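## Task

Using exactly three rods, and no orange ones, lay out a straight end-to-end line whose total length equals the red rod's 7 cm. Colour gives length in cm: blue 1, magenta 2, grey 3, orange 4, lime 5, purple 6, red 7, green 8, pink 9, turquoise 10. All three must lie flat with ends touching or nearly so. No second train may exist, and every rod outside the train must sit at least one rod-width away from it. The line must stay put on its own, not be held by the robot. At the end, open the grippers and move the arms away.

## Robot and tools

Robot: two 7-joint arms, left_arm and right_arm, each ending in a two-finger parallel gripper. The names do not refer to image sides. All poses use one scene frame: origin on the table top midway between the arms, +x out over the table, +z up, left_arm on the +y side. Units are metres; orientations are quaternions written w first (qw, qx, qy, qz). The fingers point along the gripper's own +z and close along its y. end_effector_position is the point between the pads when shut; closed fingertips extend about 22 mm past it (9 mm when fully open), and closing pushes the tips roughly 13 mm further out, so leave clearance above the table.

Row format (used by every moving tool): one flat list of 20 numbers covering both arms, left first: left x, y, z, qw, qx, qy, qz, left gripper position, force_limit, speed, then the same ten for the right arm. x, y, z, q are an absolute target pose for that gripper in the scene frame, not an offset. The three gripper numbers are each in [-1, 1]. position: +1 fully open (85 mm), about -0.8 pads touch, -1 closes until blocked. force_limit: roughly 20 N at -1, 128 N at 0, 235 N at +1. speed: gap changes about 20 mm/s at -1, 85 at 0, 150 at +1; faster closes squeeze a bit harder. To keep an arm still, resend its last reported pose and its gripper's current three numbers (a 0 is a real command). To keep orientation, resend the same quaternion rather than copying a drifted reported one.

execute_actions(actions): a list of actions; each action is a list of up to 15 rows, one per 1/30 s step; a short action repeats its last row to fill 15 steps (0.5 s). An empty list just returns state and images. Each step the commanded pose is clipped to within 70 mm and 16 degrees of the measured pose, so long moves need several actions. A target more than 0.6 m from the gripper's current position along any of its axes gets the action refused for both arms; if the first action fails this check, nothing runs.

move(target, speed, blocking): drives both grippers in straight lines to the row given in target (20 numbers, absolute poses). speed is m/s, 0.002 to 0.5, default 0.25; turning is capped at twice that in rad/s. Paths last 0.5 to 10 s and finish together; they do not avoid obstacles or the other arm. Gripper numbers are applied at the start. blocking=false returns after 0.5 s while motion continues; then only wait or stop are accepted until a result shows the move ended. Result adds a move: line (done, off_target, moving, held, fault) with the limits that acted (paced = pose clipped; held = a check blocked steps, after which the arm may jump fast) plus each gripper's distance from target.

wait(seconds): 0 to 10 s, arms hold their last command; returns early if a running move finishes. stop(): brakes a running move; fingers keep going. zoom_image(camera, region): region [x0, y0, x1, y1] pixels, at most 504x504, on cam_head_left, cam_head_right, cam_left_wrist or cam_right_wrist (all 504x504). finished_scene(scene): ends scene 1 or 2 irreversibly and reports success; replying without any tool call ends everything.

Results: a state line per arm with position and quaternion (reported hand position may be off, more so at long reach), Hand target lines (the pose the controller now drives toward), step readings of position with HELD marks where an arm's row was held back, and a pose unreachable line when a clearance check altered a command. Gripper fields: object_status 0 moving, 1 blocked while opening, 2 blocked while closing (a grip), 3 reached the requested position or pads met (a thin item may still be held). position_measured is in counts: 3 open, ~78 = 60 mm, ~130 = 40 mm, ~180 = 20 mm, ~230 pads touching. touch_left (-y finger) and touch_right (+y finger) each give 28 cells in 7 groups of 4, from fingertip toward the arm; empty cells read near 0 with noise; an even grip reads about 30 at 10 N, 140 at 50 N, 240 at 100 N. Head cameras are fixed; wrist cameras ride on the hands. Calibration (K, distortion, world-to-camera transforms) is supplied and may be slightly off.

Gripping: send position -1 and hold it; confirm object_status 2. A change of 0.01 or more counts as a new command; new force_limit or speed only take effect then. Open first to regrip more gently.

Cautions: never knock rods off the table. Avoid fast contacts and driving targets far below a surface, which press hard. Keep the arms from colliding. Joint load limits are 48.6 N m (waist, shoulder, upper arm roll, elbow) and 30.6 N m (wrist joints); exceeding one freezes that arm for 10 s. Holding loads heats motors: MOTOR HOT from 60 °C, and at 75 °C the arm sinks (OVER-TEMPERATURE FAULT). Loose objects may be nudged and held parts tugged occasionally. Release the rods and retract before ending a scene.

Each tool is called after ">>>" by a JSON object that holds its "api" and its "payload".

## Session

>>> {"api": "execute_actions", "payload": {"actions": []}}

Scene clock: 0.00 s.
left_arm: end_effector_position=(+0.3839, +0.2024, +0.3911) position_measured=3 object_status=3 touch_left=n/a touch_right=n/a end_effector_quat_wxyz=(+0.247, +0.374, +0.573, +0.687) | right_arm: end_effector_position=(+0.5971, -0.6378, +0.1122) position_measured=3 object_status=3 touch_left=n/a touch_right=n/a end_effector_quat_wxyz=(+0.621, +0.556, -0.393, +0.388)
Joint positions: left_arm=[ 1.354  0.472 -0.073  2.261 -1.336  1.707  2.501] | right_arm=[-0.247  1.533  0.306  0.844  1.258  1.556  2.778]
Joint velocities: left_arm=[-0.001  0.    -0.     0.    -0.     0.     0.   ] | right_arm=[-0.001 -0.     0.001 -0.001  0.     0.     0.   ]
Motor temperatures (°C, as the motors report them): left_arm=[36 29 27 30 43 39 44] | right_arm=[31 31 29 29 34 36 42]
Hand target (left_arm): +0.384, +0.202, +0.391; +0.247, +0.374, +0.573, +0.687
Hand target (right_arm): +0.597, -0.638, +0.112; +0.621, +0.556, -0.393, +0.388
camera_calibration (this result's frames):
cam_left_wrist: T_world_to_cam=[[0.0511563, -0.188289, 0.98078, -0.362036], [0.58765, -0.78838, -0.182003, 0.0549528], [0.807497, 0.585666, 0.0703173, -0.308582], [0, 0, 0, 1]] pos_world=[0.235407, 0.155882, 0.386778]
cam_right_wrist: T_world_to_cam=[[-0.896144, 0.0681606, 0.438497, 0.535223], [-0.442714, -0.0694068, -0.893973, 0.37849], [-0.030499, -0.995257, 0.0923741, -0.479252], [0, 0, 0, 1]] pos_world=[0.632583, -0.48719, 0.147936]

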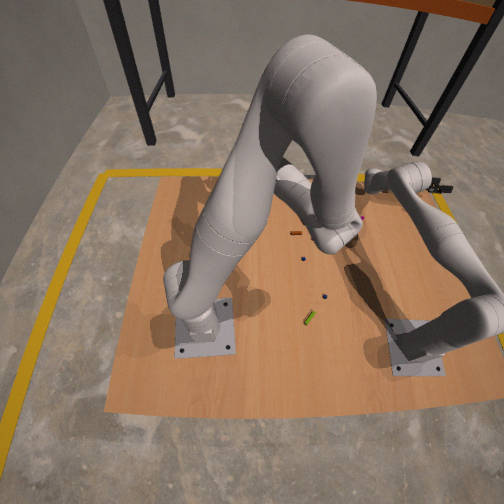

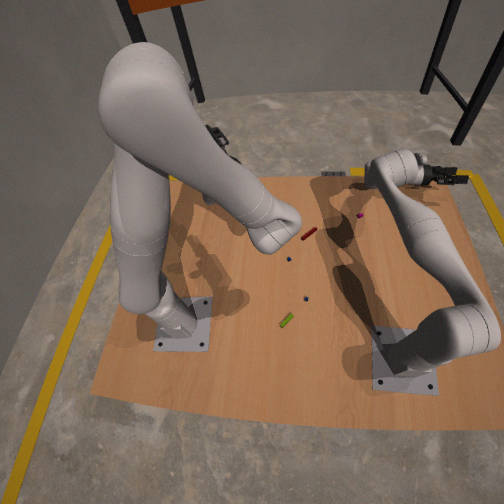

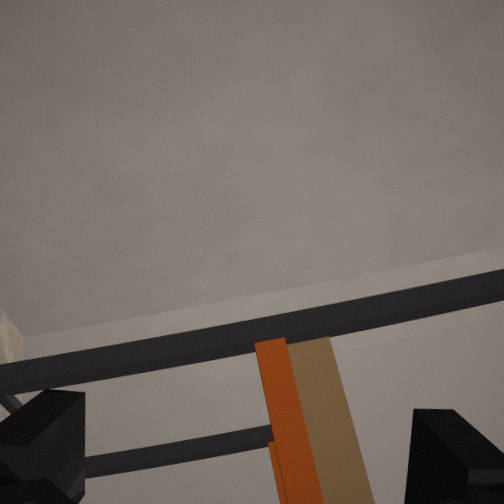

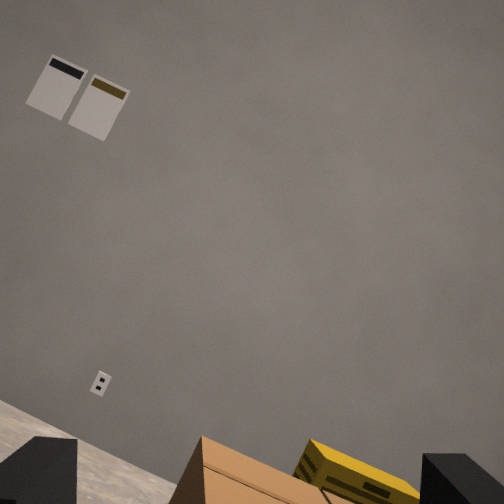

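>>> {"api": "move", "payload": {"target": [0.25,-0.03,0.20,0,1,0,0,1,0,0, 0.5971,-0.6378,0.1122,0.621,0.556,-0.393,0.388,1,0,0]}}

Scene clock: 5.40 s.
left_arm: end_effector_position=(+0.2479, -0.0280, +0.1986) position_measured=3 object_status=3 touch_left=((-3 2 -7 -10) (8 1 7 7) (3 -1 3 11) (6 2 3 9) (-5 -3 -4 -3) (2 11 11 -8) (3 5 -4 -6)) touch_right=((-23 9 4 32) (-22 1 16 20) (-26 -7 -24 -9) (11 -18 -41 -10) (18 4 -3 -11) (10 12 14 16) (-24 23 24 10)) end_effector_quat_wxyz=(-0.001, +1.000, +0.000, -0.003) | right_arm: end_effector_position=(+0.5971, -0.6378, +0.1122) position_measured=3 object_status=3 touch_left=((0 7 3 -20) (-20 -4 1 15) (13 5 4 4) (-21 -4 2 4) (3 -8 -3 -21) (15 13 12 -9) (8 7 3 -4)) touch_right=((-5 5 -6 -3) (-1 1 -4 -1) (0 -4 7 7) (-5 -16 3 4) (1 -13 5 10) (7 1 3 -12) (-5 10 0 8)) end_effector_quat_wxyz=(+0.621, +0.556, -0.393, +0.388)
Joint positions: left_arm=[ 0.966  0.331  0.129  1.815 -0.045  1.003 -0.554] | right_arm=[-0.247  1.533  0.306  0.843  1.257  1.557  2.779]
Joint velocities: left_arm=[-0.003  0.01  -0.006 -0.003  0.002  0.001 -0.002] | right_arm=[ 0.    -0.    -0.    -0.001  0.001 -0.001 -0.   ]
Motor temperatures (°C, as the motors report them): left_arm=[36 29 27 30 43 39 44] | right_arm=[31 32 29 29 34 36 42]
Hand target (left_arm): +0.248, -0.028, +0.198; -0.001, +1.000, +0.000, -0.003
Hand target (right_arm): +0.597, -0.638, +0.112; +0.621, +0.556, -0.393, +0.388
Off the commanded pose (left_arm): 0.003 m, 0 deg.
Off the commanded pose (right_arm): 0.000 m, 0 deg.
move: done
camera_calibration (this result's frames):
cam_left_wrist: T_world_to_cam=[[0.0515571, -0.998637, 0.0081392, -0.0393016], [-0.9984, -0.0513518, 0.0236845, 0.291157], [-0.0232342, -0.00934728, -0.999686, 0.35157], [0, 0, 0, 1]] pos_world=[0.300886, -0.0210103, 0.344884]
cam_right_wrist: T_world_to_cam=[[-0.89624, 0.0685988, 0.438232, 0.535577], [-0.442467, -0.0686691, -0.894152, 0.378882], [-0.0312448, -0.995278, 0.0918967, -0.478752], [0, 0, 0, 1]] pos_world=[0.63269, -0.487214, 0.148067]

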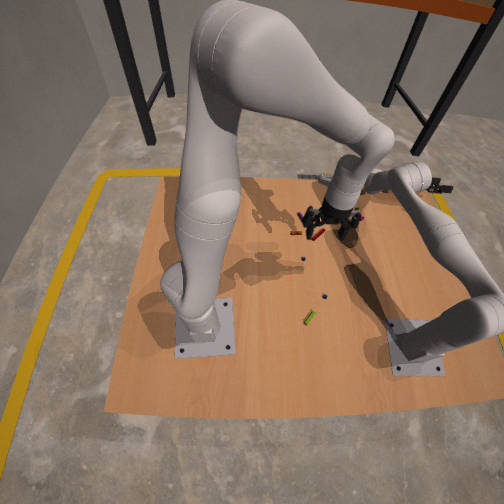

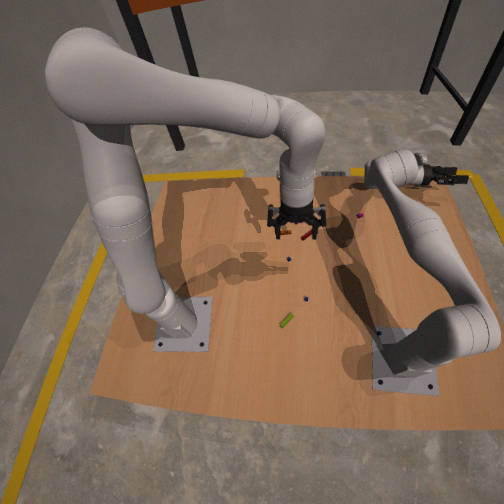

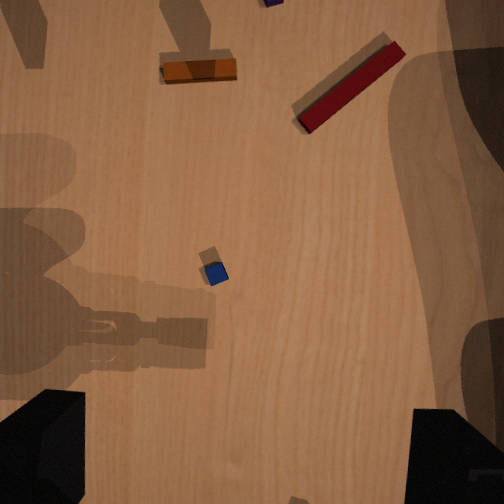

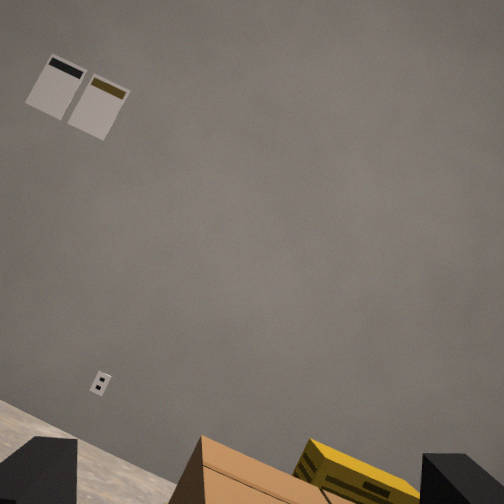

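>>> {"api": "move", "payload": {"target": [0.286,-0.012,0.06,0,1,0,0,0.0,0,0, 0.5971,-0.6378,0.1122,0.621,0.556,-0.393,0.388,1,0,0], "speed": 0.2}}

Scene clock: 6.73 s.
left_arm: end_effector_position=(+0.2855, -0.0122, +0.0605) position_measured=128 object_status=3 touch_left=((-4 2 -4 0) (4 -9 2 4) (-10 1 -2 -2) (1 3 2 -2) (-2 -5 0 -1) (-4 6 -4 -4) (0 7 -7 6)) touch_right=((-13 0 -7 -16) (-47 -27 9 -22) (9 2 7 21) (-11 8 4 -26) (-11 8 3 -15) (-2 -6 -20 -28) (13 9 -23 -17)) end_effector_quat_wxyz=(+0.001, +1.000, -0.000, -0.000) | right_arm: end_effector_position=(+0.5971, -0.6378, +0.1122) position_measured=3 object_status=3 touch_left=((-10 -25 7 22) (13 -17 -1 -21) (-11 -5 0 -22) (18 6 -3 16) (4 -14 -21 -9) (16 -23 4 -5) (3 -35 -49 -12)) touch_right=((-3 6 -3 0) (9 2 0 -4) (-4 2 -3 8) (4 -7 5 -3) (2 -3 -1 9) (5 -9 -5 2) (13 -3 -6 1)) end_effector_quat_wxyz=(+0.621, +0.556, -0.393, +0.388)
Joint positions: left_arm=[ 0.908  0.585  0.085  1.969 -0.082  0.59  -0.621] | right_arm=[-0.247  1.533  0.306  0.843  1.257  1.557  2.779]
Joint velocities: left_arm=[ 0.     0.007 -0.001  0.002  0.     0.    -0.001] | right_arm=[-0.    -0.     0.001  0.     0.     0.001 -0.   ]
Motor temperatures (°C, as the motors report them): left_arm=[36 29 27 30 43 39 44] | right_arm=[31 32 29 29 34 36 42]
Hand target (left_arm): +0.285, -0.012, +0.060; +0.000, +1.000, -0.000, -0.000
Hand target (right_arm): +0.597, -0.638, +0.112; +0.621, +0.556, -0.393, +0.388
Off the commanded pose (left_arm): 0.001 m, 0 deg.
Off the commanded pose (right_arm): 0.000 m, 0 deg.
move: done
camera_calibration (this result's frames):
cam_left_wrist: T_world_to_cam=[[0.0512802, -0.998624, 0.0109871, -0.0243921], [-0.998512, -0.0510639, 0.0191391, 0.333136], [-0.0185518, -0.0119522, -0.999756, 0.21315], [0, 0, 0, 1]] pos_world=[0.337845, -0.0047997, 0.20699]
cam_right_wrist: T_world_to_cam=[[-0.896239, 0.0685943, 0.438235, 0.535574], [-0.442469, -0.0686646, -0.894151, 0.378884], [-0.0312425, -0.995279, 0.0918908, -0.478752], [0, 0, 0, 1]] pos_world=[0.63269, -0.487213, 0.148066]

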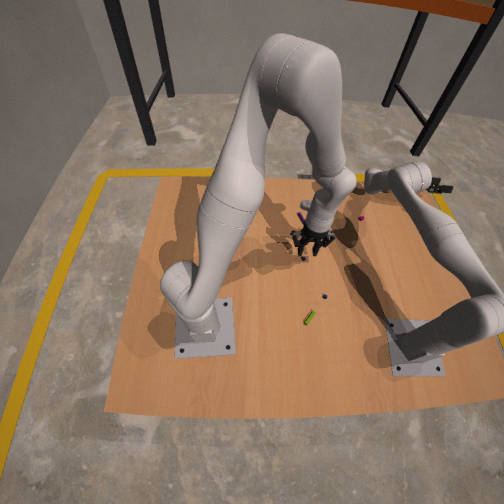

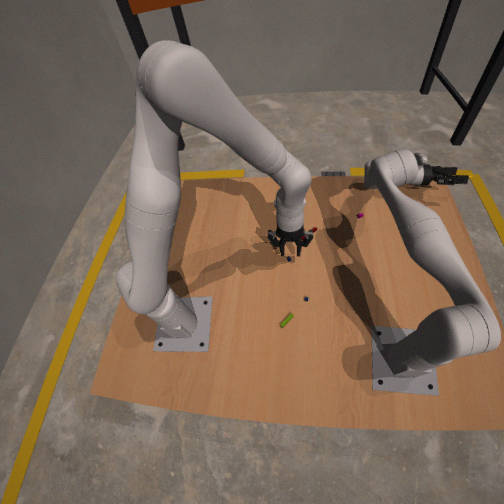

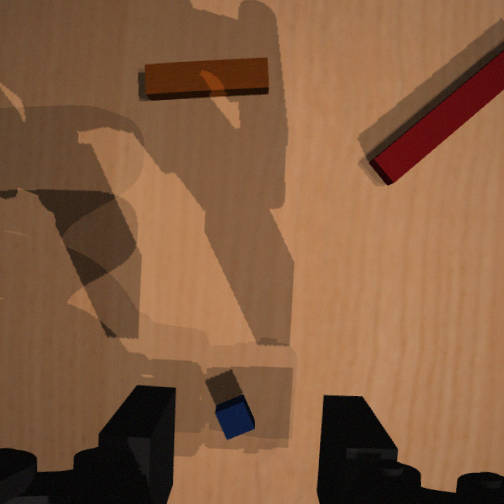

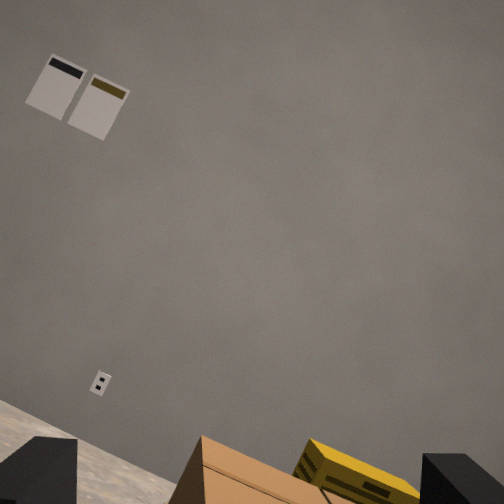

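>>> {"api": "move", "payload": {"target": [0.285,-0.0105,0.027,0,1,0,0,0.0,0,0, 0.5971,-0.6378,0.1122,0.621,0.556,-0.393,0.388,1,0,0], "speed": 0.08}}

>>> {"api": "move", "payload": {"target": [0.285,-0.0105,0.027,0,1,0,0,-1,-0.5,-0.5, 0.5971,-0.6378,0.1122,0.621,0.556,-0.393,0.388,1,0,0]}}

Scene clock: 8.27 s.
left_arm: end_effector_position=(+0.2850, -0.0105, +0.0273) position_measured=128 object_status=3 touch_left=((8 1 6 -3) (6 -1 5 2) (0 -6 -3 9) (7 -2 -4 1) (7 5 1 -18) (-1 -3 -8 -5) (6 18 13 -4)) touch_right=((5 10 -11 16) (-16 19 0 28) (-18 -14 24 8) (-24 -35 25 -4) (6 -3 0 -4) (-2 15 1 -9) (2 3 13 -15)) end_effector_quat_wxyz=(+0.000, +1.000, +0.000, +0.000) | right_arm: end_effector_position=(+0.5971, -0.6378, +0.1122) position_measured=3 object_status=3 touch_left=((17 -1 -14 13) (16 5 24 7) (13 -3 -21 26) (-6 28 -23 12) (4 -1 13 -27) (-1 10 2 -10) (4 -1 7 -8)) touch_right=((4 1 -3 5) (0 5 0 5) (-5 -9 -2 8) (6 -2 6 -7) (3 2 -1 5) (-2 -5 -1 -3) (0 -10 -13 2)) end_effector_quat_wxyz=(+0.621, +0.556, -0.393, +0.388)
Joint positions: left_arm=[ 0.917  0.657  0.071  1.993 -0.091  0.494 -0.613] | right_arm=[-0.247  1.533  0.306  0.843  1.257  1.557  2.779]
Joint velocities: left_arm=[ 0.001  0.005  0.     0.001 -0.     0.     0.   ] | right_arm=[ 0.     0.     0.001  0.     0.    -0.    -0.   ]
Motor temperatures (°C, as the motors report them): left_arm=[36 29 27 30 43 39 44] | right_arm=[31 32 29 29 34 36 42]
Hand target (left_arm): +0.285, -0.010, +0.027; +0.000, +1.000, +0.000, -0.000
Hand target (right_arm): +0.597, -0.638, +0.112; +0.621, +0.556, -0.393, +0.388
Off the commanded pose (left_arm): 0.000 m, 0 deg.
Off the commanded pose (right_arm): 0.000 m, 0 deg.
move: done
camera_calibration (this result's frames):
cam_left_wrist: T_world_to_cam=[[0.0516517, -0.998613, 0.0102306, -0.0224472], [-0.998506, -0.0514578, 0.0183873, 0.333389], [-0.0178354, -0.011165, -0.999779, 0.179744], [0, 0, 0, 1]] pos_world=[0.337256, -0.00325378, 0.173803]
cam_right_wrist: T_world_to_cam=[[-0.89624, 0.0685942, 0.438234, 0.535574], [-0.442468, -0.0686647, -0.894151, 0.378884], [-0.0312424, -0.995279, 0.0918908, -0.478752], [0, 0, 0, 1]] pos_world=[0.63269, -0.487213, 0.148066]

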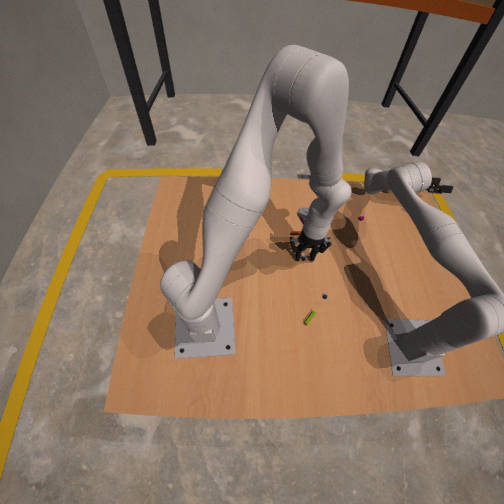

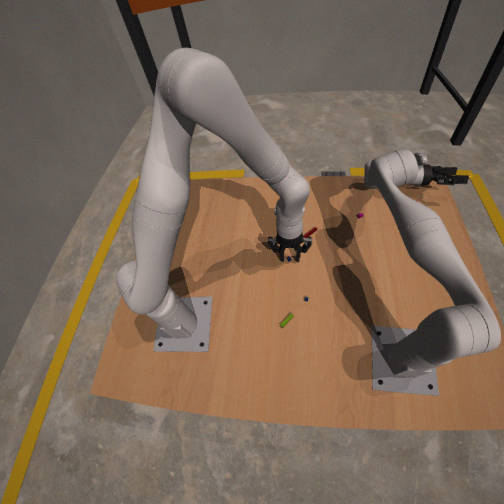

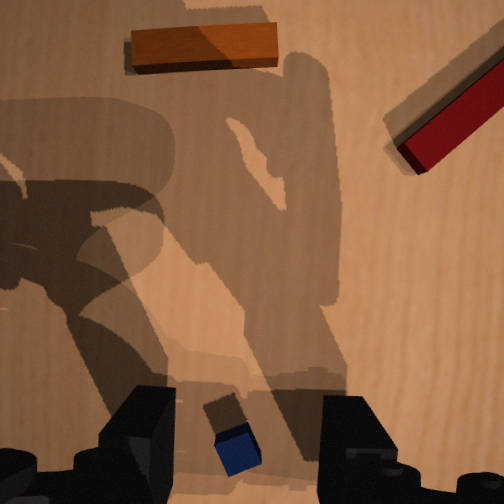

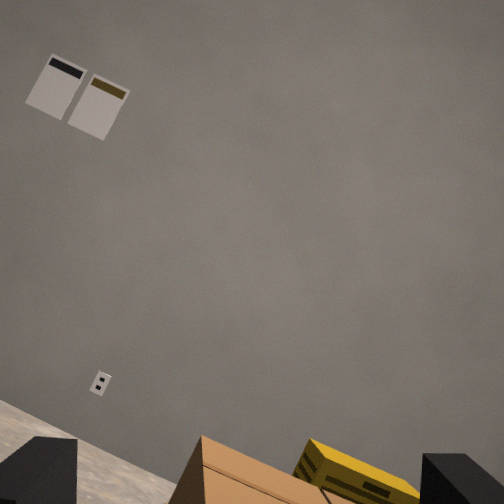

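Scene clock: 9.13 s.
left_arm: end_effector_position=(+0.2850, -0.0105, +0.0271) position_measured=211 object_status=0 touch_left=((385 950 540 55) (78 263 119 13) (10 -10 4 10) (10 -1 3 -2) (10 -11 -4 -14) (-13 14 15 -1) (-6 10 3 2)) touch_right=((383 902 634 65) (84 182 105 -4) (11 15 -18 -2) (5 4 18 -23) (28 -24 -9 -12) (-9 16 4 26) (-2 2 0 23)) end_effector_quat_wxyz=(+0.000, +1.000, -0.000, +0.000) | right_arm: end_effector_position=(+0.5971, -0.6378, +0.1122) position_measured=3 object_status=3 touch_left=((-13 7 0 5) (-1 8 10 -3) (6 -3 -5 5) (19 17 13 22) (8 -12 7 3) (-14 -13 -6 -7) (-3 -6 -7 -16)) touch_right=((3 1 -7 -2) (10 13 -2 -2) (6 -9 2 11) (-3 0 -1 1) (3 -7 6 6) (-5 -1 -10 -4) (5 2 -3 -5)) end_effector_quat_wxyz=(+0.621, +0.556, -0.393, +0.388)
Joint positions: left_arm=[ 0.917  0.657  0.071  1.993 -0.091  0.494 -0.613] | right_arm=[-0.247  1.533  0.306  0.843  1.257  1.557  2.779]
Joint velocities: left_arm=[-0.    -0.    -0.     0.001 -0.     0.     0.001] | right_arm=[ 0.    -0.     0.    -0.001  0.001  0.     0.   ]
Motor temperatures (°C, as the motors report them): left_arm=[36 29 27 30 43 39 44] | right_arm=[31 32 29 29 34 36 42]
Hand target (left_arm): +0.285, -0.010, +0.027; -0.000, +1.000, +0.000, +0.000
Hand target (right_arm): +0.597, -0.638, +0.112; +0.621, +0.556, -0.393, +0.388
Off the commanded pose (left_arm): 0.000 m, 0 deg.
Off the commanded pose (right_arm): 0.000 m, 0 deg.
move: done
camera_calibration (this result's frames):
cam_left_wrist: T_world_to_cam=[[0.0514975, -0.998624, 0.00988624, -0.0224036], [-0.998512, -0.0513087, 0.0184887, 0.333378], [-0.017956, -0.0108236, -0.99978, 0.17962], [0, 0, 0, 1]] pos_world=[0.33726, -0.00332342, 0.173638]
cam_right_wrist: T_world_to_cam=[[-0.89624, 0.0685945, 0.438234, 0.535574], [-0.442469, -0.0686649, -0.894151, 0.378884], [-0.0312425, -0.995279, 0.0918911, -0.478752], [0, 0, 0, 1]] pos_world=[0.63269, -0.487214, 0.148066]

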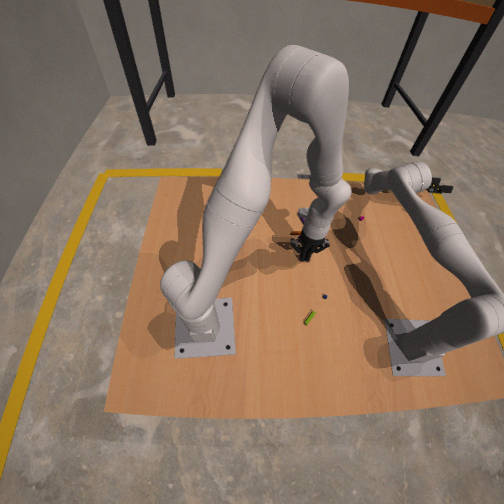

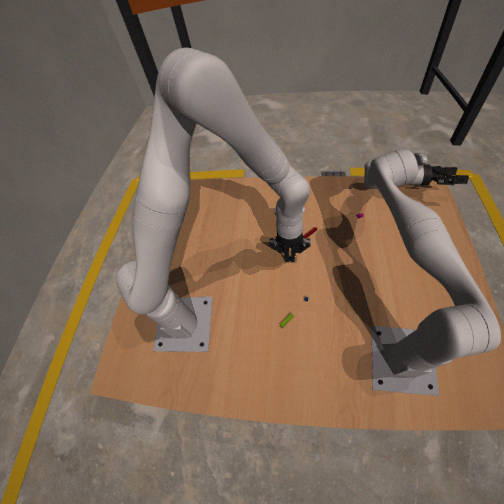

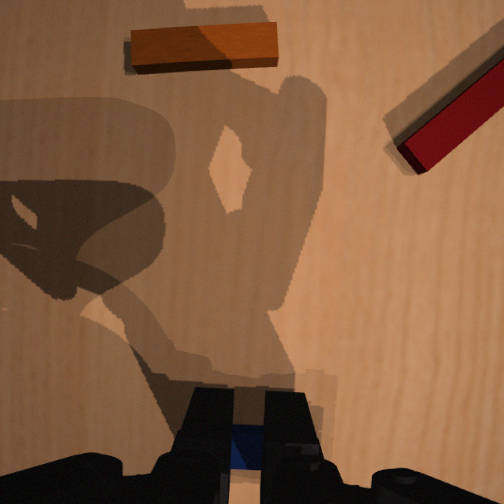

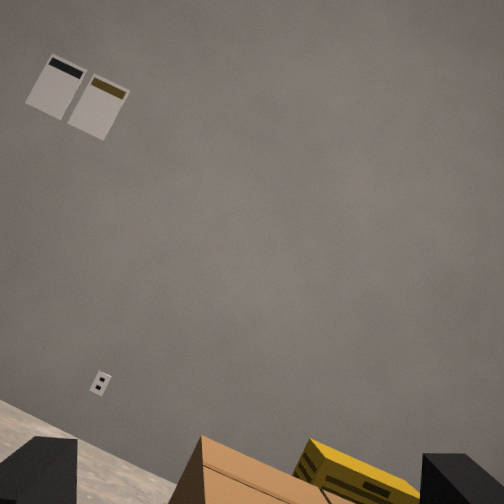

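>>> {"api": "move", "payload": {"target": [0.285,-0.0105,0.12,0,1,0,0,-1,-0.5,-0.5, 0.5971,-0.6378,0.1122,0.621,0.556,-0.393,0.388,1,0,0]}}

>>> {"api": "move", "payload": {"target": [0.045,0.011,0.15,0,0.9239,-0.3827,0,-1,-0.5,-0.5, 0.5971,-0.6378,0.1122,0.621,0.556,-0.393,0.388,1,0,0]}}

Scene clock: 10.17 s.
left_arm: end_effector_position=(+0.2852, -0.0106, +0.1196) position_measured=211 object_status=2 touch_left=((397 959 543 58) (73 263 121 8) (-4 -14 -8 7) (9 -4 1 2) (2 -5 5 -2) (-2 6 -4 -2) (6 4 8 9)) touch_right=((403 906 642 97) (83 219 149 25) (-10 16 -13 -18) (-14 -12 1 31) (-3 25 4 3) (-4 -10 -9 2) (36 6 6 -19)) end_effector_quat_wxyz=(-0.000, +1.000, -0.000, -0.000) | right_arm: end_effector_position=(+0.5971, -0.6378, +0.1122) position_measured=3 object_status=3 touch_left=((-17 -19 2 -4) (-7 30 8 25) (11 10 -2 -16) (16 -20 10 0) (-12 -13 9 -25) (10 0 10 3) (-4 1 2 -3)) touch_right=((1 3 -9 -5) (0 8 3 4) (-1 -1 8 6) (-10 -2 -4 2) (5 1 -3 7) (11 -11 -2 -2) (9 10 -6 -1)) end_effector_quat_wxyz=(+0.621, +0.556, -0.393, +0.388)
Joint positions: left_arm=[ 0.894  0.466  0.1    1.915 -0.066  0.764 -0.635] | right_arm=[-0.247  1.533  0.306  0.843  1.257  1.557  2.779]
Joint velocities: left_arm=[-0.001 -0.006 -0.001 -0.001  0.     0.    -0.   ] | right_arm=[-0.001 -0.001  0.     0.001 -0.001  0.    -0.   ]
Motor temperatures (°C, as the motors report them): left_arm=[36 29 27 30 43 39 44] | right_arm=[31 32 29 29 34 36 42]
Hand target (left_arm): +0.285, -0.011, +0.120; -0.000, +1.000, -0.000, +0.000
Hand target (right_arm): +0.597, -0.638, +0.112; +0.621, +0.556, -0.393, +0.388
Off the commanded pose (left_arm): 0.000 m, 0 deg.
Off the commanded pose (right_arm): 0.000 m, 0 deg.
move: done
camera_calibration (this result's frames):
cam_left_wrist: T_world_to_cam=[[0.0513926, -0.998637, 0.00910694, -0.0232832], [-0.998513, -0.0512158, 0.0186899, 0.331788], [-0.018198, -0.0100539, -0.999784, 0.272154], [0, 0, 0, 1]] pos_world=[0.337443, -0.00352245, 0.266106]
cam_right_wrist: T_world_to_cam=[[-0.89624, 0.0685943, 0.438234, 0.535574], [-0.442468, -0.0686648, -0.894151, 0.378884], [-0.0312424, -0.995279, 0.0918909, -0.478752], [0, 0, 0, 1]] pos_world=[0.63269, -0.487213, 0.148066]

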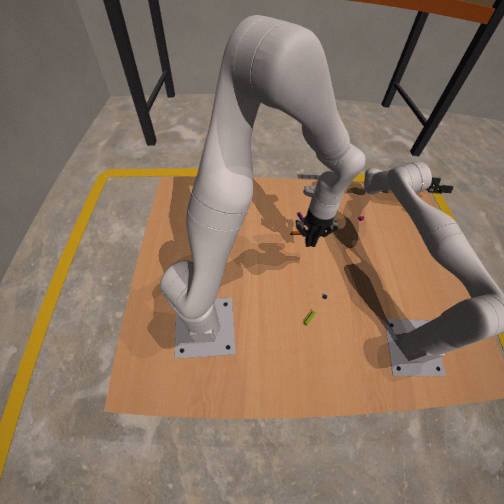

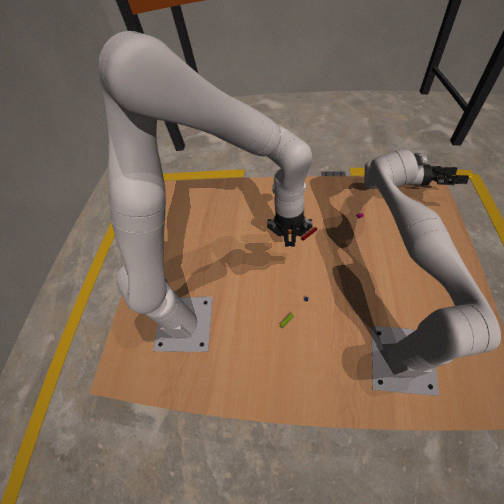

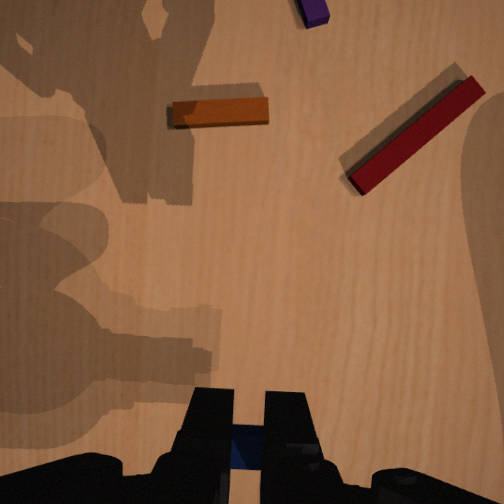

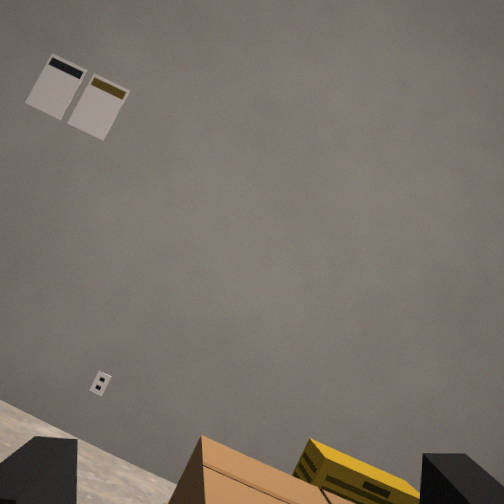

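Scene clock: 12.10 s.
left_arm: end_effector_position=(+0.0470, +0.0125, +0.1502) position_measured=211 object_status=2 touch_left=((406 939 534 51) (79 265 125 19) (5 -13 5 20) (3 -3 -3 5) (4 -2 3 5) (-10 12 5 -3) (5 9 10 12)) touch_right=((392 924 663 137) (48 165 123 25) (8 9 -3 13) (-23 4 -16 13) (-9 -13 -11 -18) (-15 -3 -20 -13) (33 -9 13 -10)) end_effector_quat_wxyz=(-0.002, +0.924, -0.382, +0.002) | right_arm: end_effector_position=(+0.5971, -0.6378, +0.1122) position_measured=3 object_status=3 touch_left=((-11 13 12 -18) (-13 5 -6 -11) (-9 -3 -3 -6) (-15 2 5 -6) (-4 3 4 -9) (11 8 -12 1) (21 -16 -13 -11)) touch_right=((-3 0 0 -2) (2 0 -1 0) (-6 -5 10 9) (3 -3 2 3) (-5 -6 7 8) (15 -9 -9 -5) (16 3 -8 10)) end_effector_quat_wxyz=(+0.621, +0.556, -0.393, +0.388)
Joint positions: left_arm=[ 1.243  0.226  0.396  2.192 -0.135  0.746 -0.722] | right_arm=[-0.247  1.533  0.306  0.843  1.257  1.557  2.779]
Joint velocities: left_arm=[ 0.005 -0.001  0.008  0.001 -0.003  0.     0.004] | right_arm=[-0.  0. -0.  0. -0. -0.  0.]
Motor temperatures (°C, as the motors report them): left_arm=[36 29 27 30 43 39 44] | right_arm=[31 32 29 29 34 36 42]
Hand target (left_arm): +0.047, +0.012, +0.150; -0.002, +0.924, -0.383, +0.002
Hand target (right_arm): +0.597, -0.638, +0.112; +0.621, +0.556, -0.393, +0.388
Off the commanded pose (left_arm): 0.003 m, 0 deg.
Off the commanded pose (right_arm): 0.000 m, 0 deg.
move: done
camera_calibration (this result's frames):
cam_left_wrist: T_world_to_cam=[[-0.669262, -0.743005, 0.0055564, 0.0429815], [-0.742855, 0.66925, 0.0164503, 0.0738584], [-0.0159413, 0.006882, -0.999849, 0.298331], [0, 0, 0, 1]] pos_world=[0.0883878, -0.0195474, 0.296832]
cam_right_wrist: T_world_to_cam=[[-0.89624, 0.0685944, 0.438234, 0.535574], [-0.442469, -0.0686647, -0.894151, 0.378884], [-0.0312425, -0.995279, 0.0918909, -0.478752], [0, 0, 0, 1]] pos_world=[0.63269, -0.487214, 0.148066]

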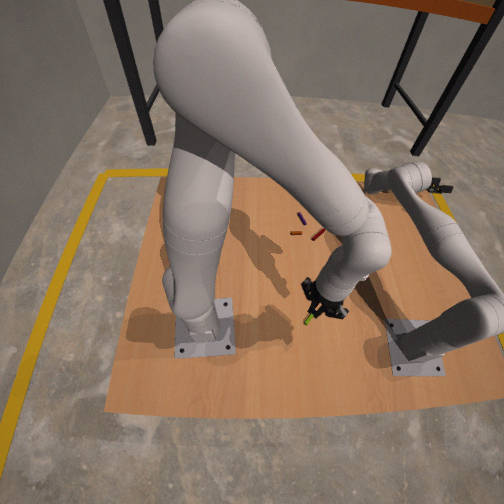

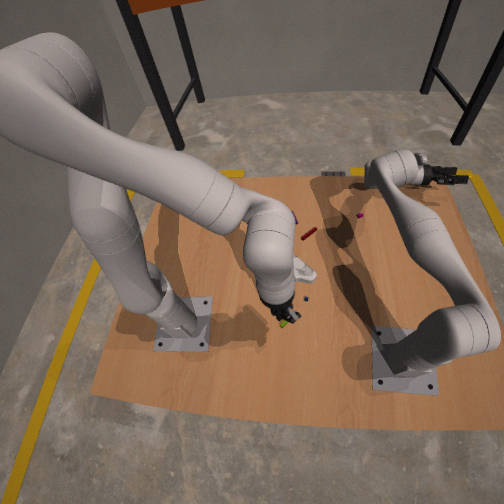

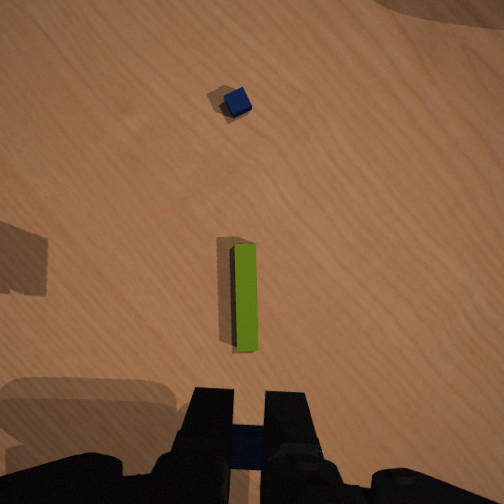

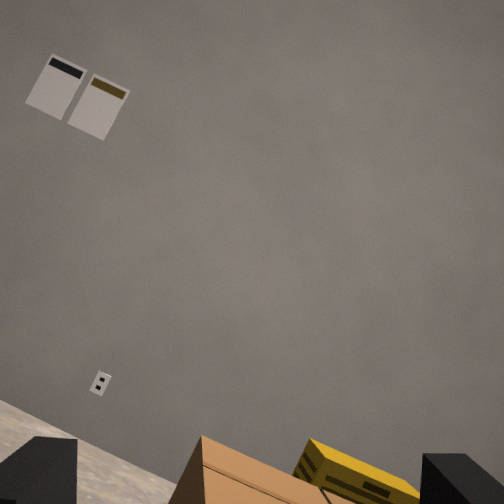

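>>> {"api": "move", "payload": {"target": [0.0383,0.0163,0.05,0,0.9397,-0.3420,0,-1,-0.5,-0.5, 0.5971,-0.6378,0.1122,0.621,0.556,-0.393,0.388,1,0,0], "speed": 0.15}}

Scene clock: 13.47 s.
left_arm: end_effector_position=(+0.0385, +0.0165, +0.0504) position_measured=211 object_status=2 touch_left=((396 949 542 55) (76 263 127 11) (-1 -11 -3 6) (9 0 0 -7) (10 -3 -4 1) (-2 8 -2 0) (2 9 -5 11)) touch_right=((408 890 640 93) (84 206 106 55) (-14 3 18 4) (-29 27 -7 9) (6 8 38 -23) (-6 -9 19 13) (0 -9 -14 17)) end_effector_quat_wxyz=(+0.000, +0.940, -0.342, +0.000) | right_arm: end_effector_position=(+0.5971, -0.6378, +0.1122) position_measured=3 object_status=3 touch_left=((5 -1 10 9) (15 7 1 -2) (17 -2 -4 -24) (-20 3 -5 16) (5 6 -10 -12) (24 -7 20 -24) (-5 -19 -6 -6)) touch_right=((8 -2 4 -3) (-9 2 2 1) (-7 -10 5 -2) (5 -11 10 -4) (1 -2 -8 7) (-2 -4 -8 -2) (6 15 -2 3)) end_effector_quat_wxyz=(+0.621, +0.556, -0.393, +0.388)
Joint positions: left_arm=[ 1.417  0.482  0.238  2.328 -0.316  0.36  -0.439] | right_arm=[-0.247  1.533  0.306  0.843  1.257  1.557  2.779]
Joint velocities: left_arm=[ 0.005  0.004  0.001  0.    -0.002 -0.     0.002] | right_arm=[ 0.001 -0.001  0.    -0.001  0.002  0.    -0.   ]
Motor temperatures (°C, as the motors report them): left_arm=[36 29 27 30 43 39 44] | right_arm=[31 32 29 29 34 36 42]
Hand target (left_arm): +0.038, +0.017, +0.050; -0.000, +0.940, -0.342, +0.000
Hand target (right_arm): +0.597, -0.638, +0.112; +0.621, +0.556, -0.393, +0.388
Off the commanded pose (left_arm): 0.001 m, 0 deg.
Off the commanded pose (right_arm): 0.000 m, 0 deg.
move: done
camera_calibration (this result's frames):
cam_left_wrist: T_world_to_cam=[[-0.60208, -0.798374, 0.00992521, 0.0389574], [-0.798176, 0.602154, 0.0180371, 0.0697118], [-0.0203769, 0.00293771, -0.999788, 0.198604], [0, 0, 0, 1]] pos_world=[0.0831447, -0.0114581, 0.196918]
cam_right_wrist: T_world_to_cam=[[-0.89624, 0.0685943, 0.438234, 0.535574], [-0.442469, -0.0686648, -0.894151, 0.378884], [-0.0312424, -0.995279, 0.0918909, -0.478752], [0, 0, 0, 1]] pos_world=[0.63269, -0.487213, 0.148066]

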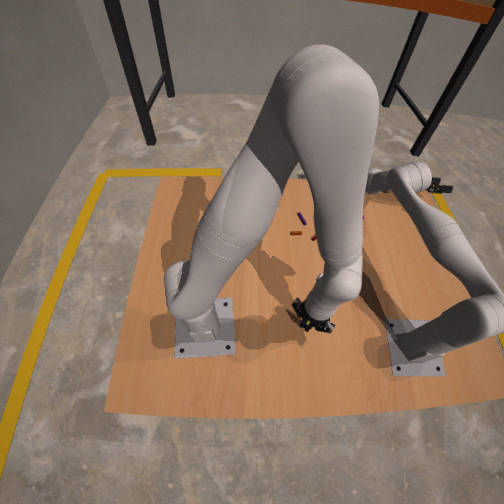

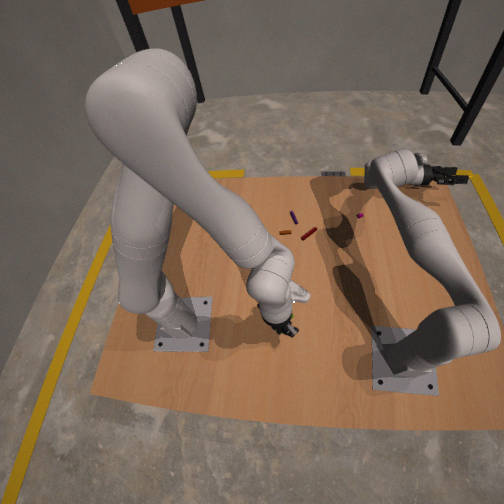

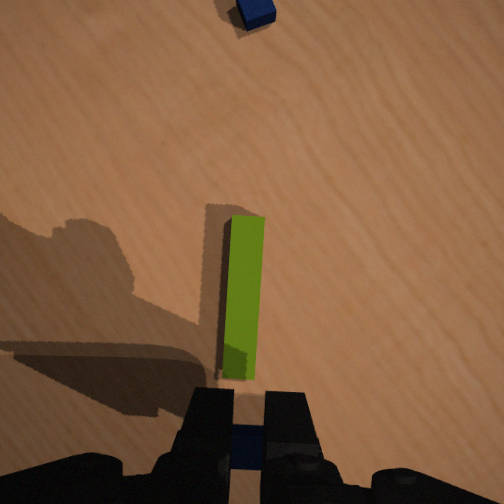

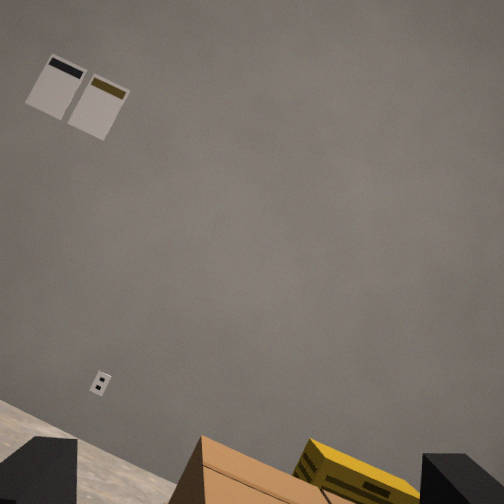

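>>> {"api": "move", "payload": {"target": [0.0371,0.0213,0.028,0,0.9397,-0.3420,0,-1,-0.5,-0.5, 0.5971,-0.6378,0.1122,0.621,0.556,-0.393,0.388,1,0,0], "speed": 0.05}}

>>> {"api": "move", "payload": {"target": [0.0371,0.0213,0.028,0,0.9397,-0.3420,0,0,-0.5,0, 0.5971,-0.6378,0.1122,0.621,0.556,-0.393,0.388,1,0,0]}}

Scene clock: 14.40 s.
left_arm: end_effector_position=(+0.0373, +0.0212, +0.0282) position_measured=211 object_status=2 touch_left=((413 945 540 57) (85 260 121 21) (-3 -13 -1 8) (10 11 -2 2) (8 -4 2 -5) (-8 10 -2 3) (-3 6 8 6)) touch_right=((423 879 642 49) (74 213 130 -10) (17 26 1 13) (-24 6 15 8) (0 -30 9 -5) (16 -6 13 12) (-16 -9 -4 -21)) end_effector_quat_wxyz=(+0.000, +0.940, -0.342, +0.000) | right_arm: end_effector_position=(+0.5971, -0.6378, +0.1122) position_measured=3 object_status=3 touch_left=((9 -5 26 6) (2 -5 -15 2) (17 17 -3 3) (-5 10 -18 16) (2 -13 3 4) (16 -11 -3 9) (-1 -4 -34 15)) touch_right=((10 -6 -9 -9) (2 -1 5 -1) (4 -4 -1 0) (10 -1 2 -4) (3 -4 -1 16) (1 -3 -1 -2) (-1 7 -12 7)) end_effector_quat_wxyz=(+0.621, +0.556, -0.393, +0.388)
Joint positions: left_arm=[ 1.469  0.543  0.175  2.357 -0.352  0.264 -0.404] | right_arm=[-0.247  1.533  0.306  0.843  1.257  1.557  2.779]
Joint velocities: left_arm=[ 0.005  0.005  0.001 -0.    -0.001  0.001  0.002] | right_arm=[-0.     0.001  0.    -0.    -0.     0.001  0.   ]
Motor temperatures (°C, as the motors report them): left_arm=[36 29 27 30 43 39 44] | right_arm=[31 32 29 29 34 36 42]
Hand target (left_arm): +0.037, +0.021, +0.028; -0.000, +0.940, -0.342, +0.000
Hand target (right_arm): +0.597, -0.638, +0.112; +0.621, +0.556, -0.393, +0.388
Off the commanded pose (left_arm): 0.000 m, 0 deg.
Off the commanded pose (right_arm): 0.000 m, 0 deg.
move: done
camera_calibration (this result's frames):
cam_left_wrist: T_world_to_cam=[[-0.601839, -0.798554, 0.0100842, 0.042193], [-0.798352, 0.601916, 0.0182113, 0.0663406], [-0.0206125, 0.00290955, -0.999783, 0.176426], [0, 0, 0, 1]] pos_world=[0.081993, -0.00675139, 0.174754]
cam_right_wrist: T_world_to_cam=[[-0.89624, 0.0685944, 0.438234, 0.535574], [-0.442469, -0.0686648, -0.894151, 0.378884], [-0.0312425, -0.995279, 0.091891, -0.478752], [0, 0, 0, 1]] pos_world=[0.63269, -0.487213, 0.148066]

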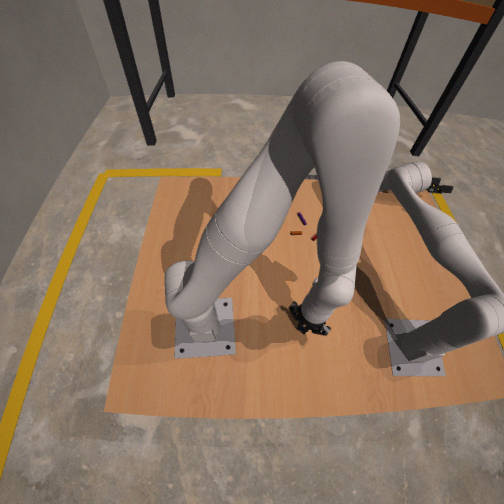

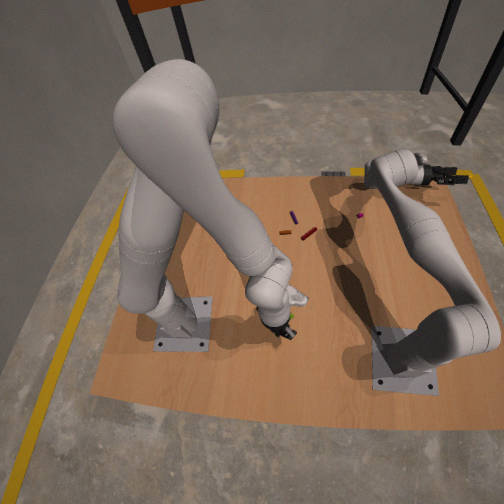

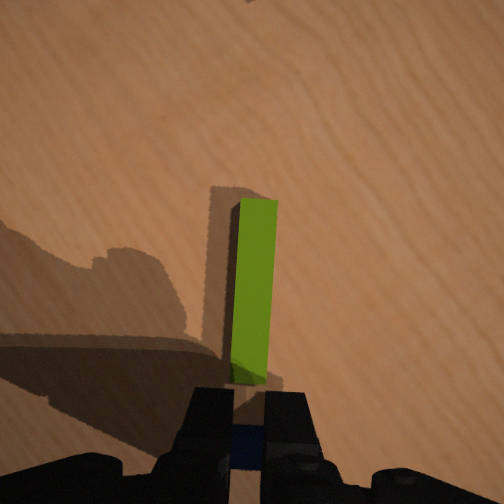

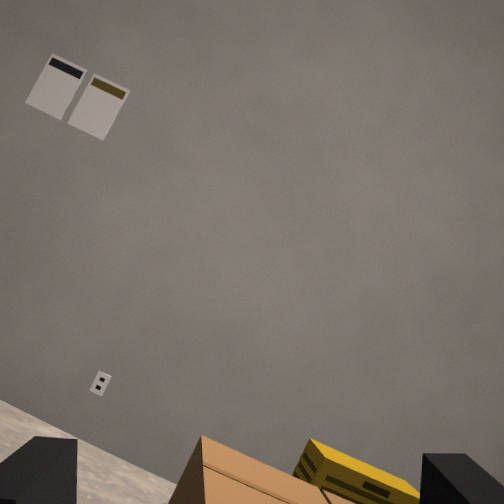

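Scene clock: 15.13 s.
left_arm: end_effector_position=(+0.0371, +0.0213, +0.0280) position_measured=129 object_status=0 touch_left=((1 -3 -4 -13) (-6 -3 12 1) (-2 -7 -3 17) (2 6 -16 -1) (13 -7 -4 -7) (2 7 11 -2) (1 8 -8 -2)) touch_right=((7 -7 -9 -11) (-7 4 -3 19) (-9 4 -4 13) (-5 16 7 9) (-3 -13 -9 29) (-14 -14 28 -3) (2 33 24 1)) end_effector_quat_wxyz=(+0.000, +0.940, -0.342, +0.000) | right_arm: end_effector_position=(+0.5971, -0.6378, +0.1122) position_measured=3 object_status=3 touch_left=((-26 -4 3 -3) (18 -32 29 -5) (39 5 1 2) (10 9 10 -3) (-6 -21 -33 -9) (-13 -13 5 5) (22 -7 3 -15)) touch_right=((7 4 3 3) (0 4 5 2) (-4 -7 10 3) (3 -4 -5 -13) (8 -4 -3 0) (-2 -4 -13 -4) (-5 0 -6 2)) end_effector_quat_wxyz=(+0.621, +0.556, -0.393, +0.388)
Joint positions: left_arm=[ 1.469  0.544  0.175  2.356 -0.353  0.264 -0.404] | right_arm=[-0.247  1.533  0.306  0.843  1.257  1.557  2.779]
Joint velocities: left_arm=[ 0.001  0.     0.     0.     0.    -0.    -0.   ] | right_arm=[-0.     0.     0.     0.001  0.    -0.    -0.   ]
Motor temperatures (°C, as the motors report them): left_arm=[36 29 27 30 43 39 44] | right_arm=[31 32 29 29 34 36 42]
Hand target (left_arm): +0.037, +0.021, +0.028; -0.000, +0.940, -0.342, +0.000
Hand target (right_arm): +0.597, -0.638, +0.112; +0.621, +0.556, -0.393, +0.388
Off the commanded pose (left_arm): 0.000 m, 0 deg.
Off the commanded pose (right_arm): 0.000 m, 0 deg.
move: done
camera_calibration (this result's frames):
cam_left_wrist: T_world_to_cam=[[-0.602406, -0.79813, 0.0097369, 0.0421434], [-0.797921, 0.602475, 0.0186145, 0.0660673], [-0.0207231, 0.00344423, -0.999779, 0.176188], [0, 0, 0, 1]] pos_world=[0.081755, -0.00677479, 0.174509]
cam_right_wrist: T_world_to_cam=[[-0.89624, 0.0685941, 0.438234, 0.535574], [-0.442468, -0.0686648, -0.894152, 0.378884], [-0.0312423, -0.995279, 0.0918909, -0.478752], [0, 0, 0, 1]] pos_world=[0.63269, -0.487213, 0.148066]

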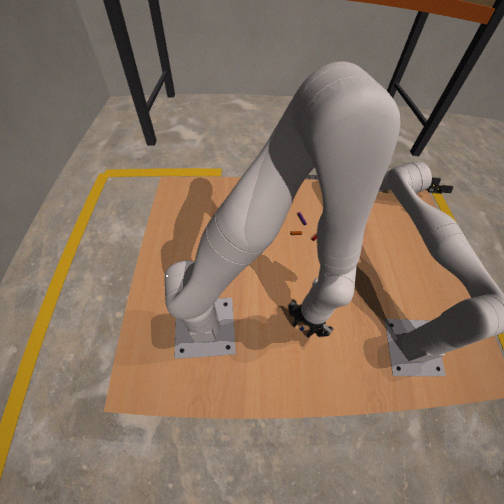

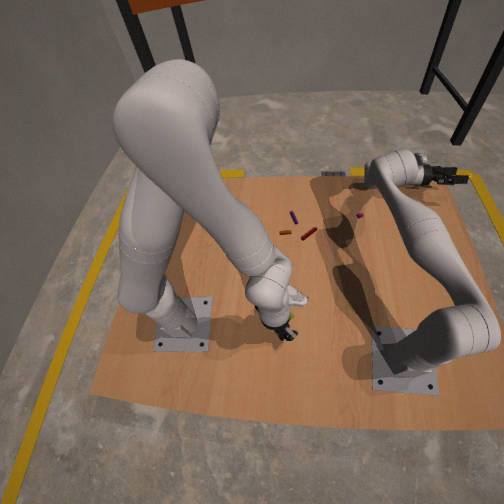

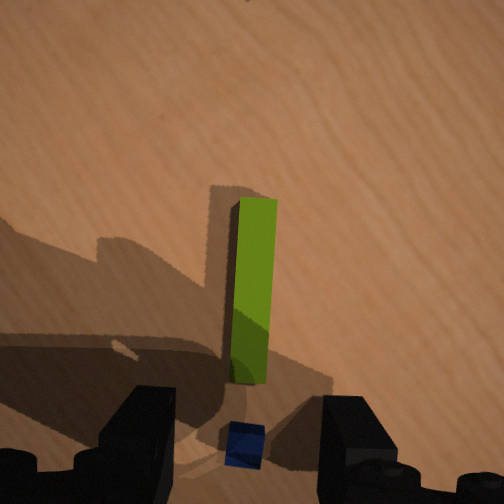

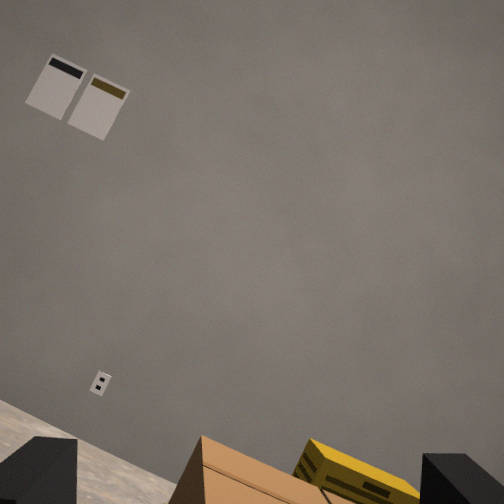

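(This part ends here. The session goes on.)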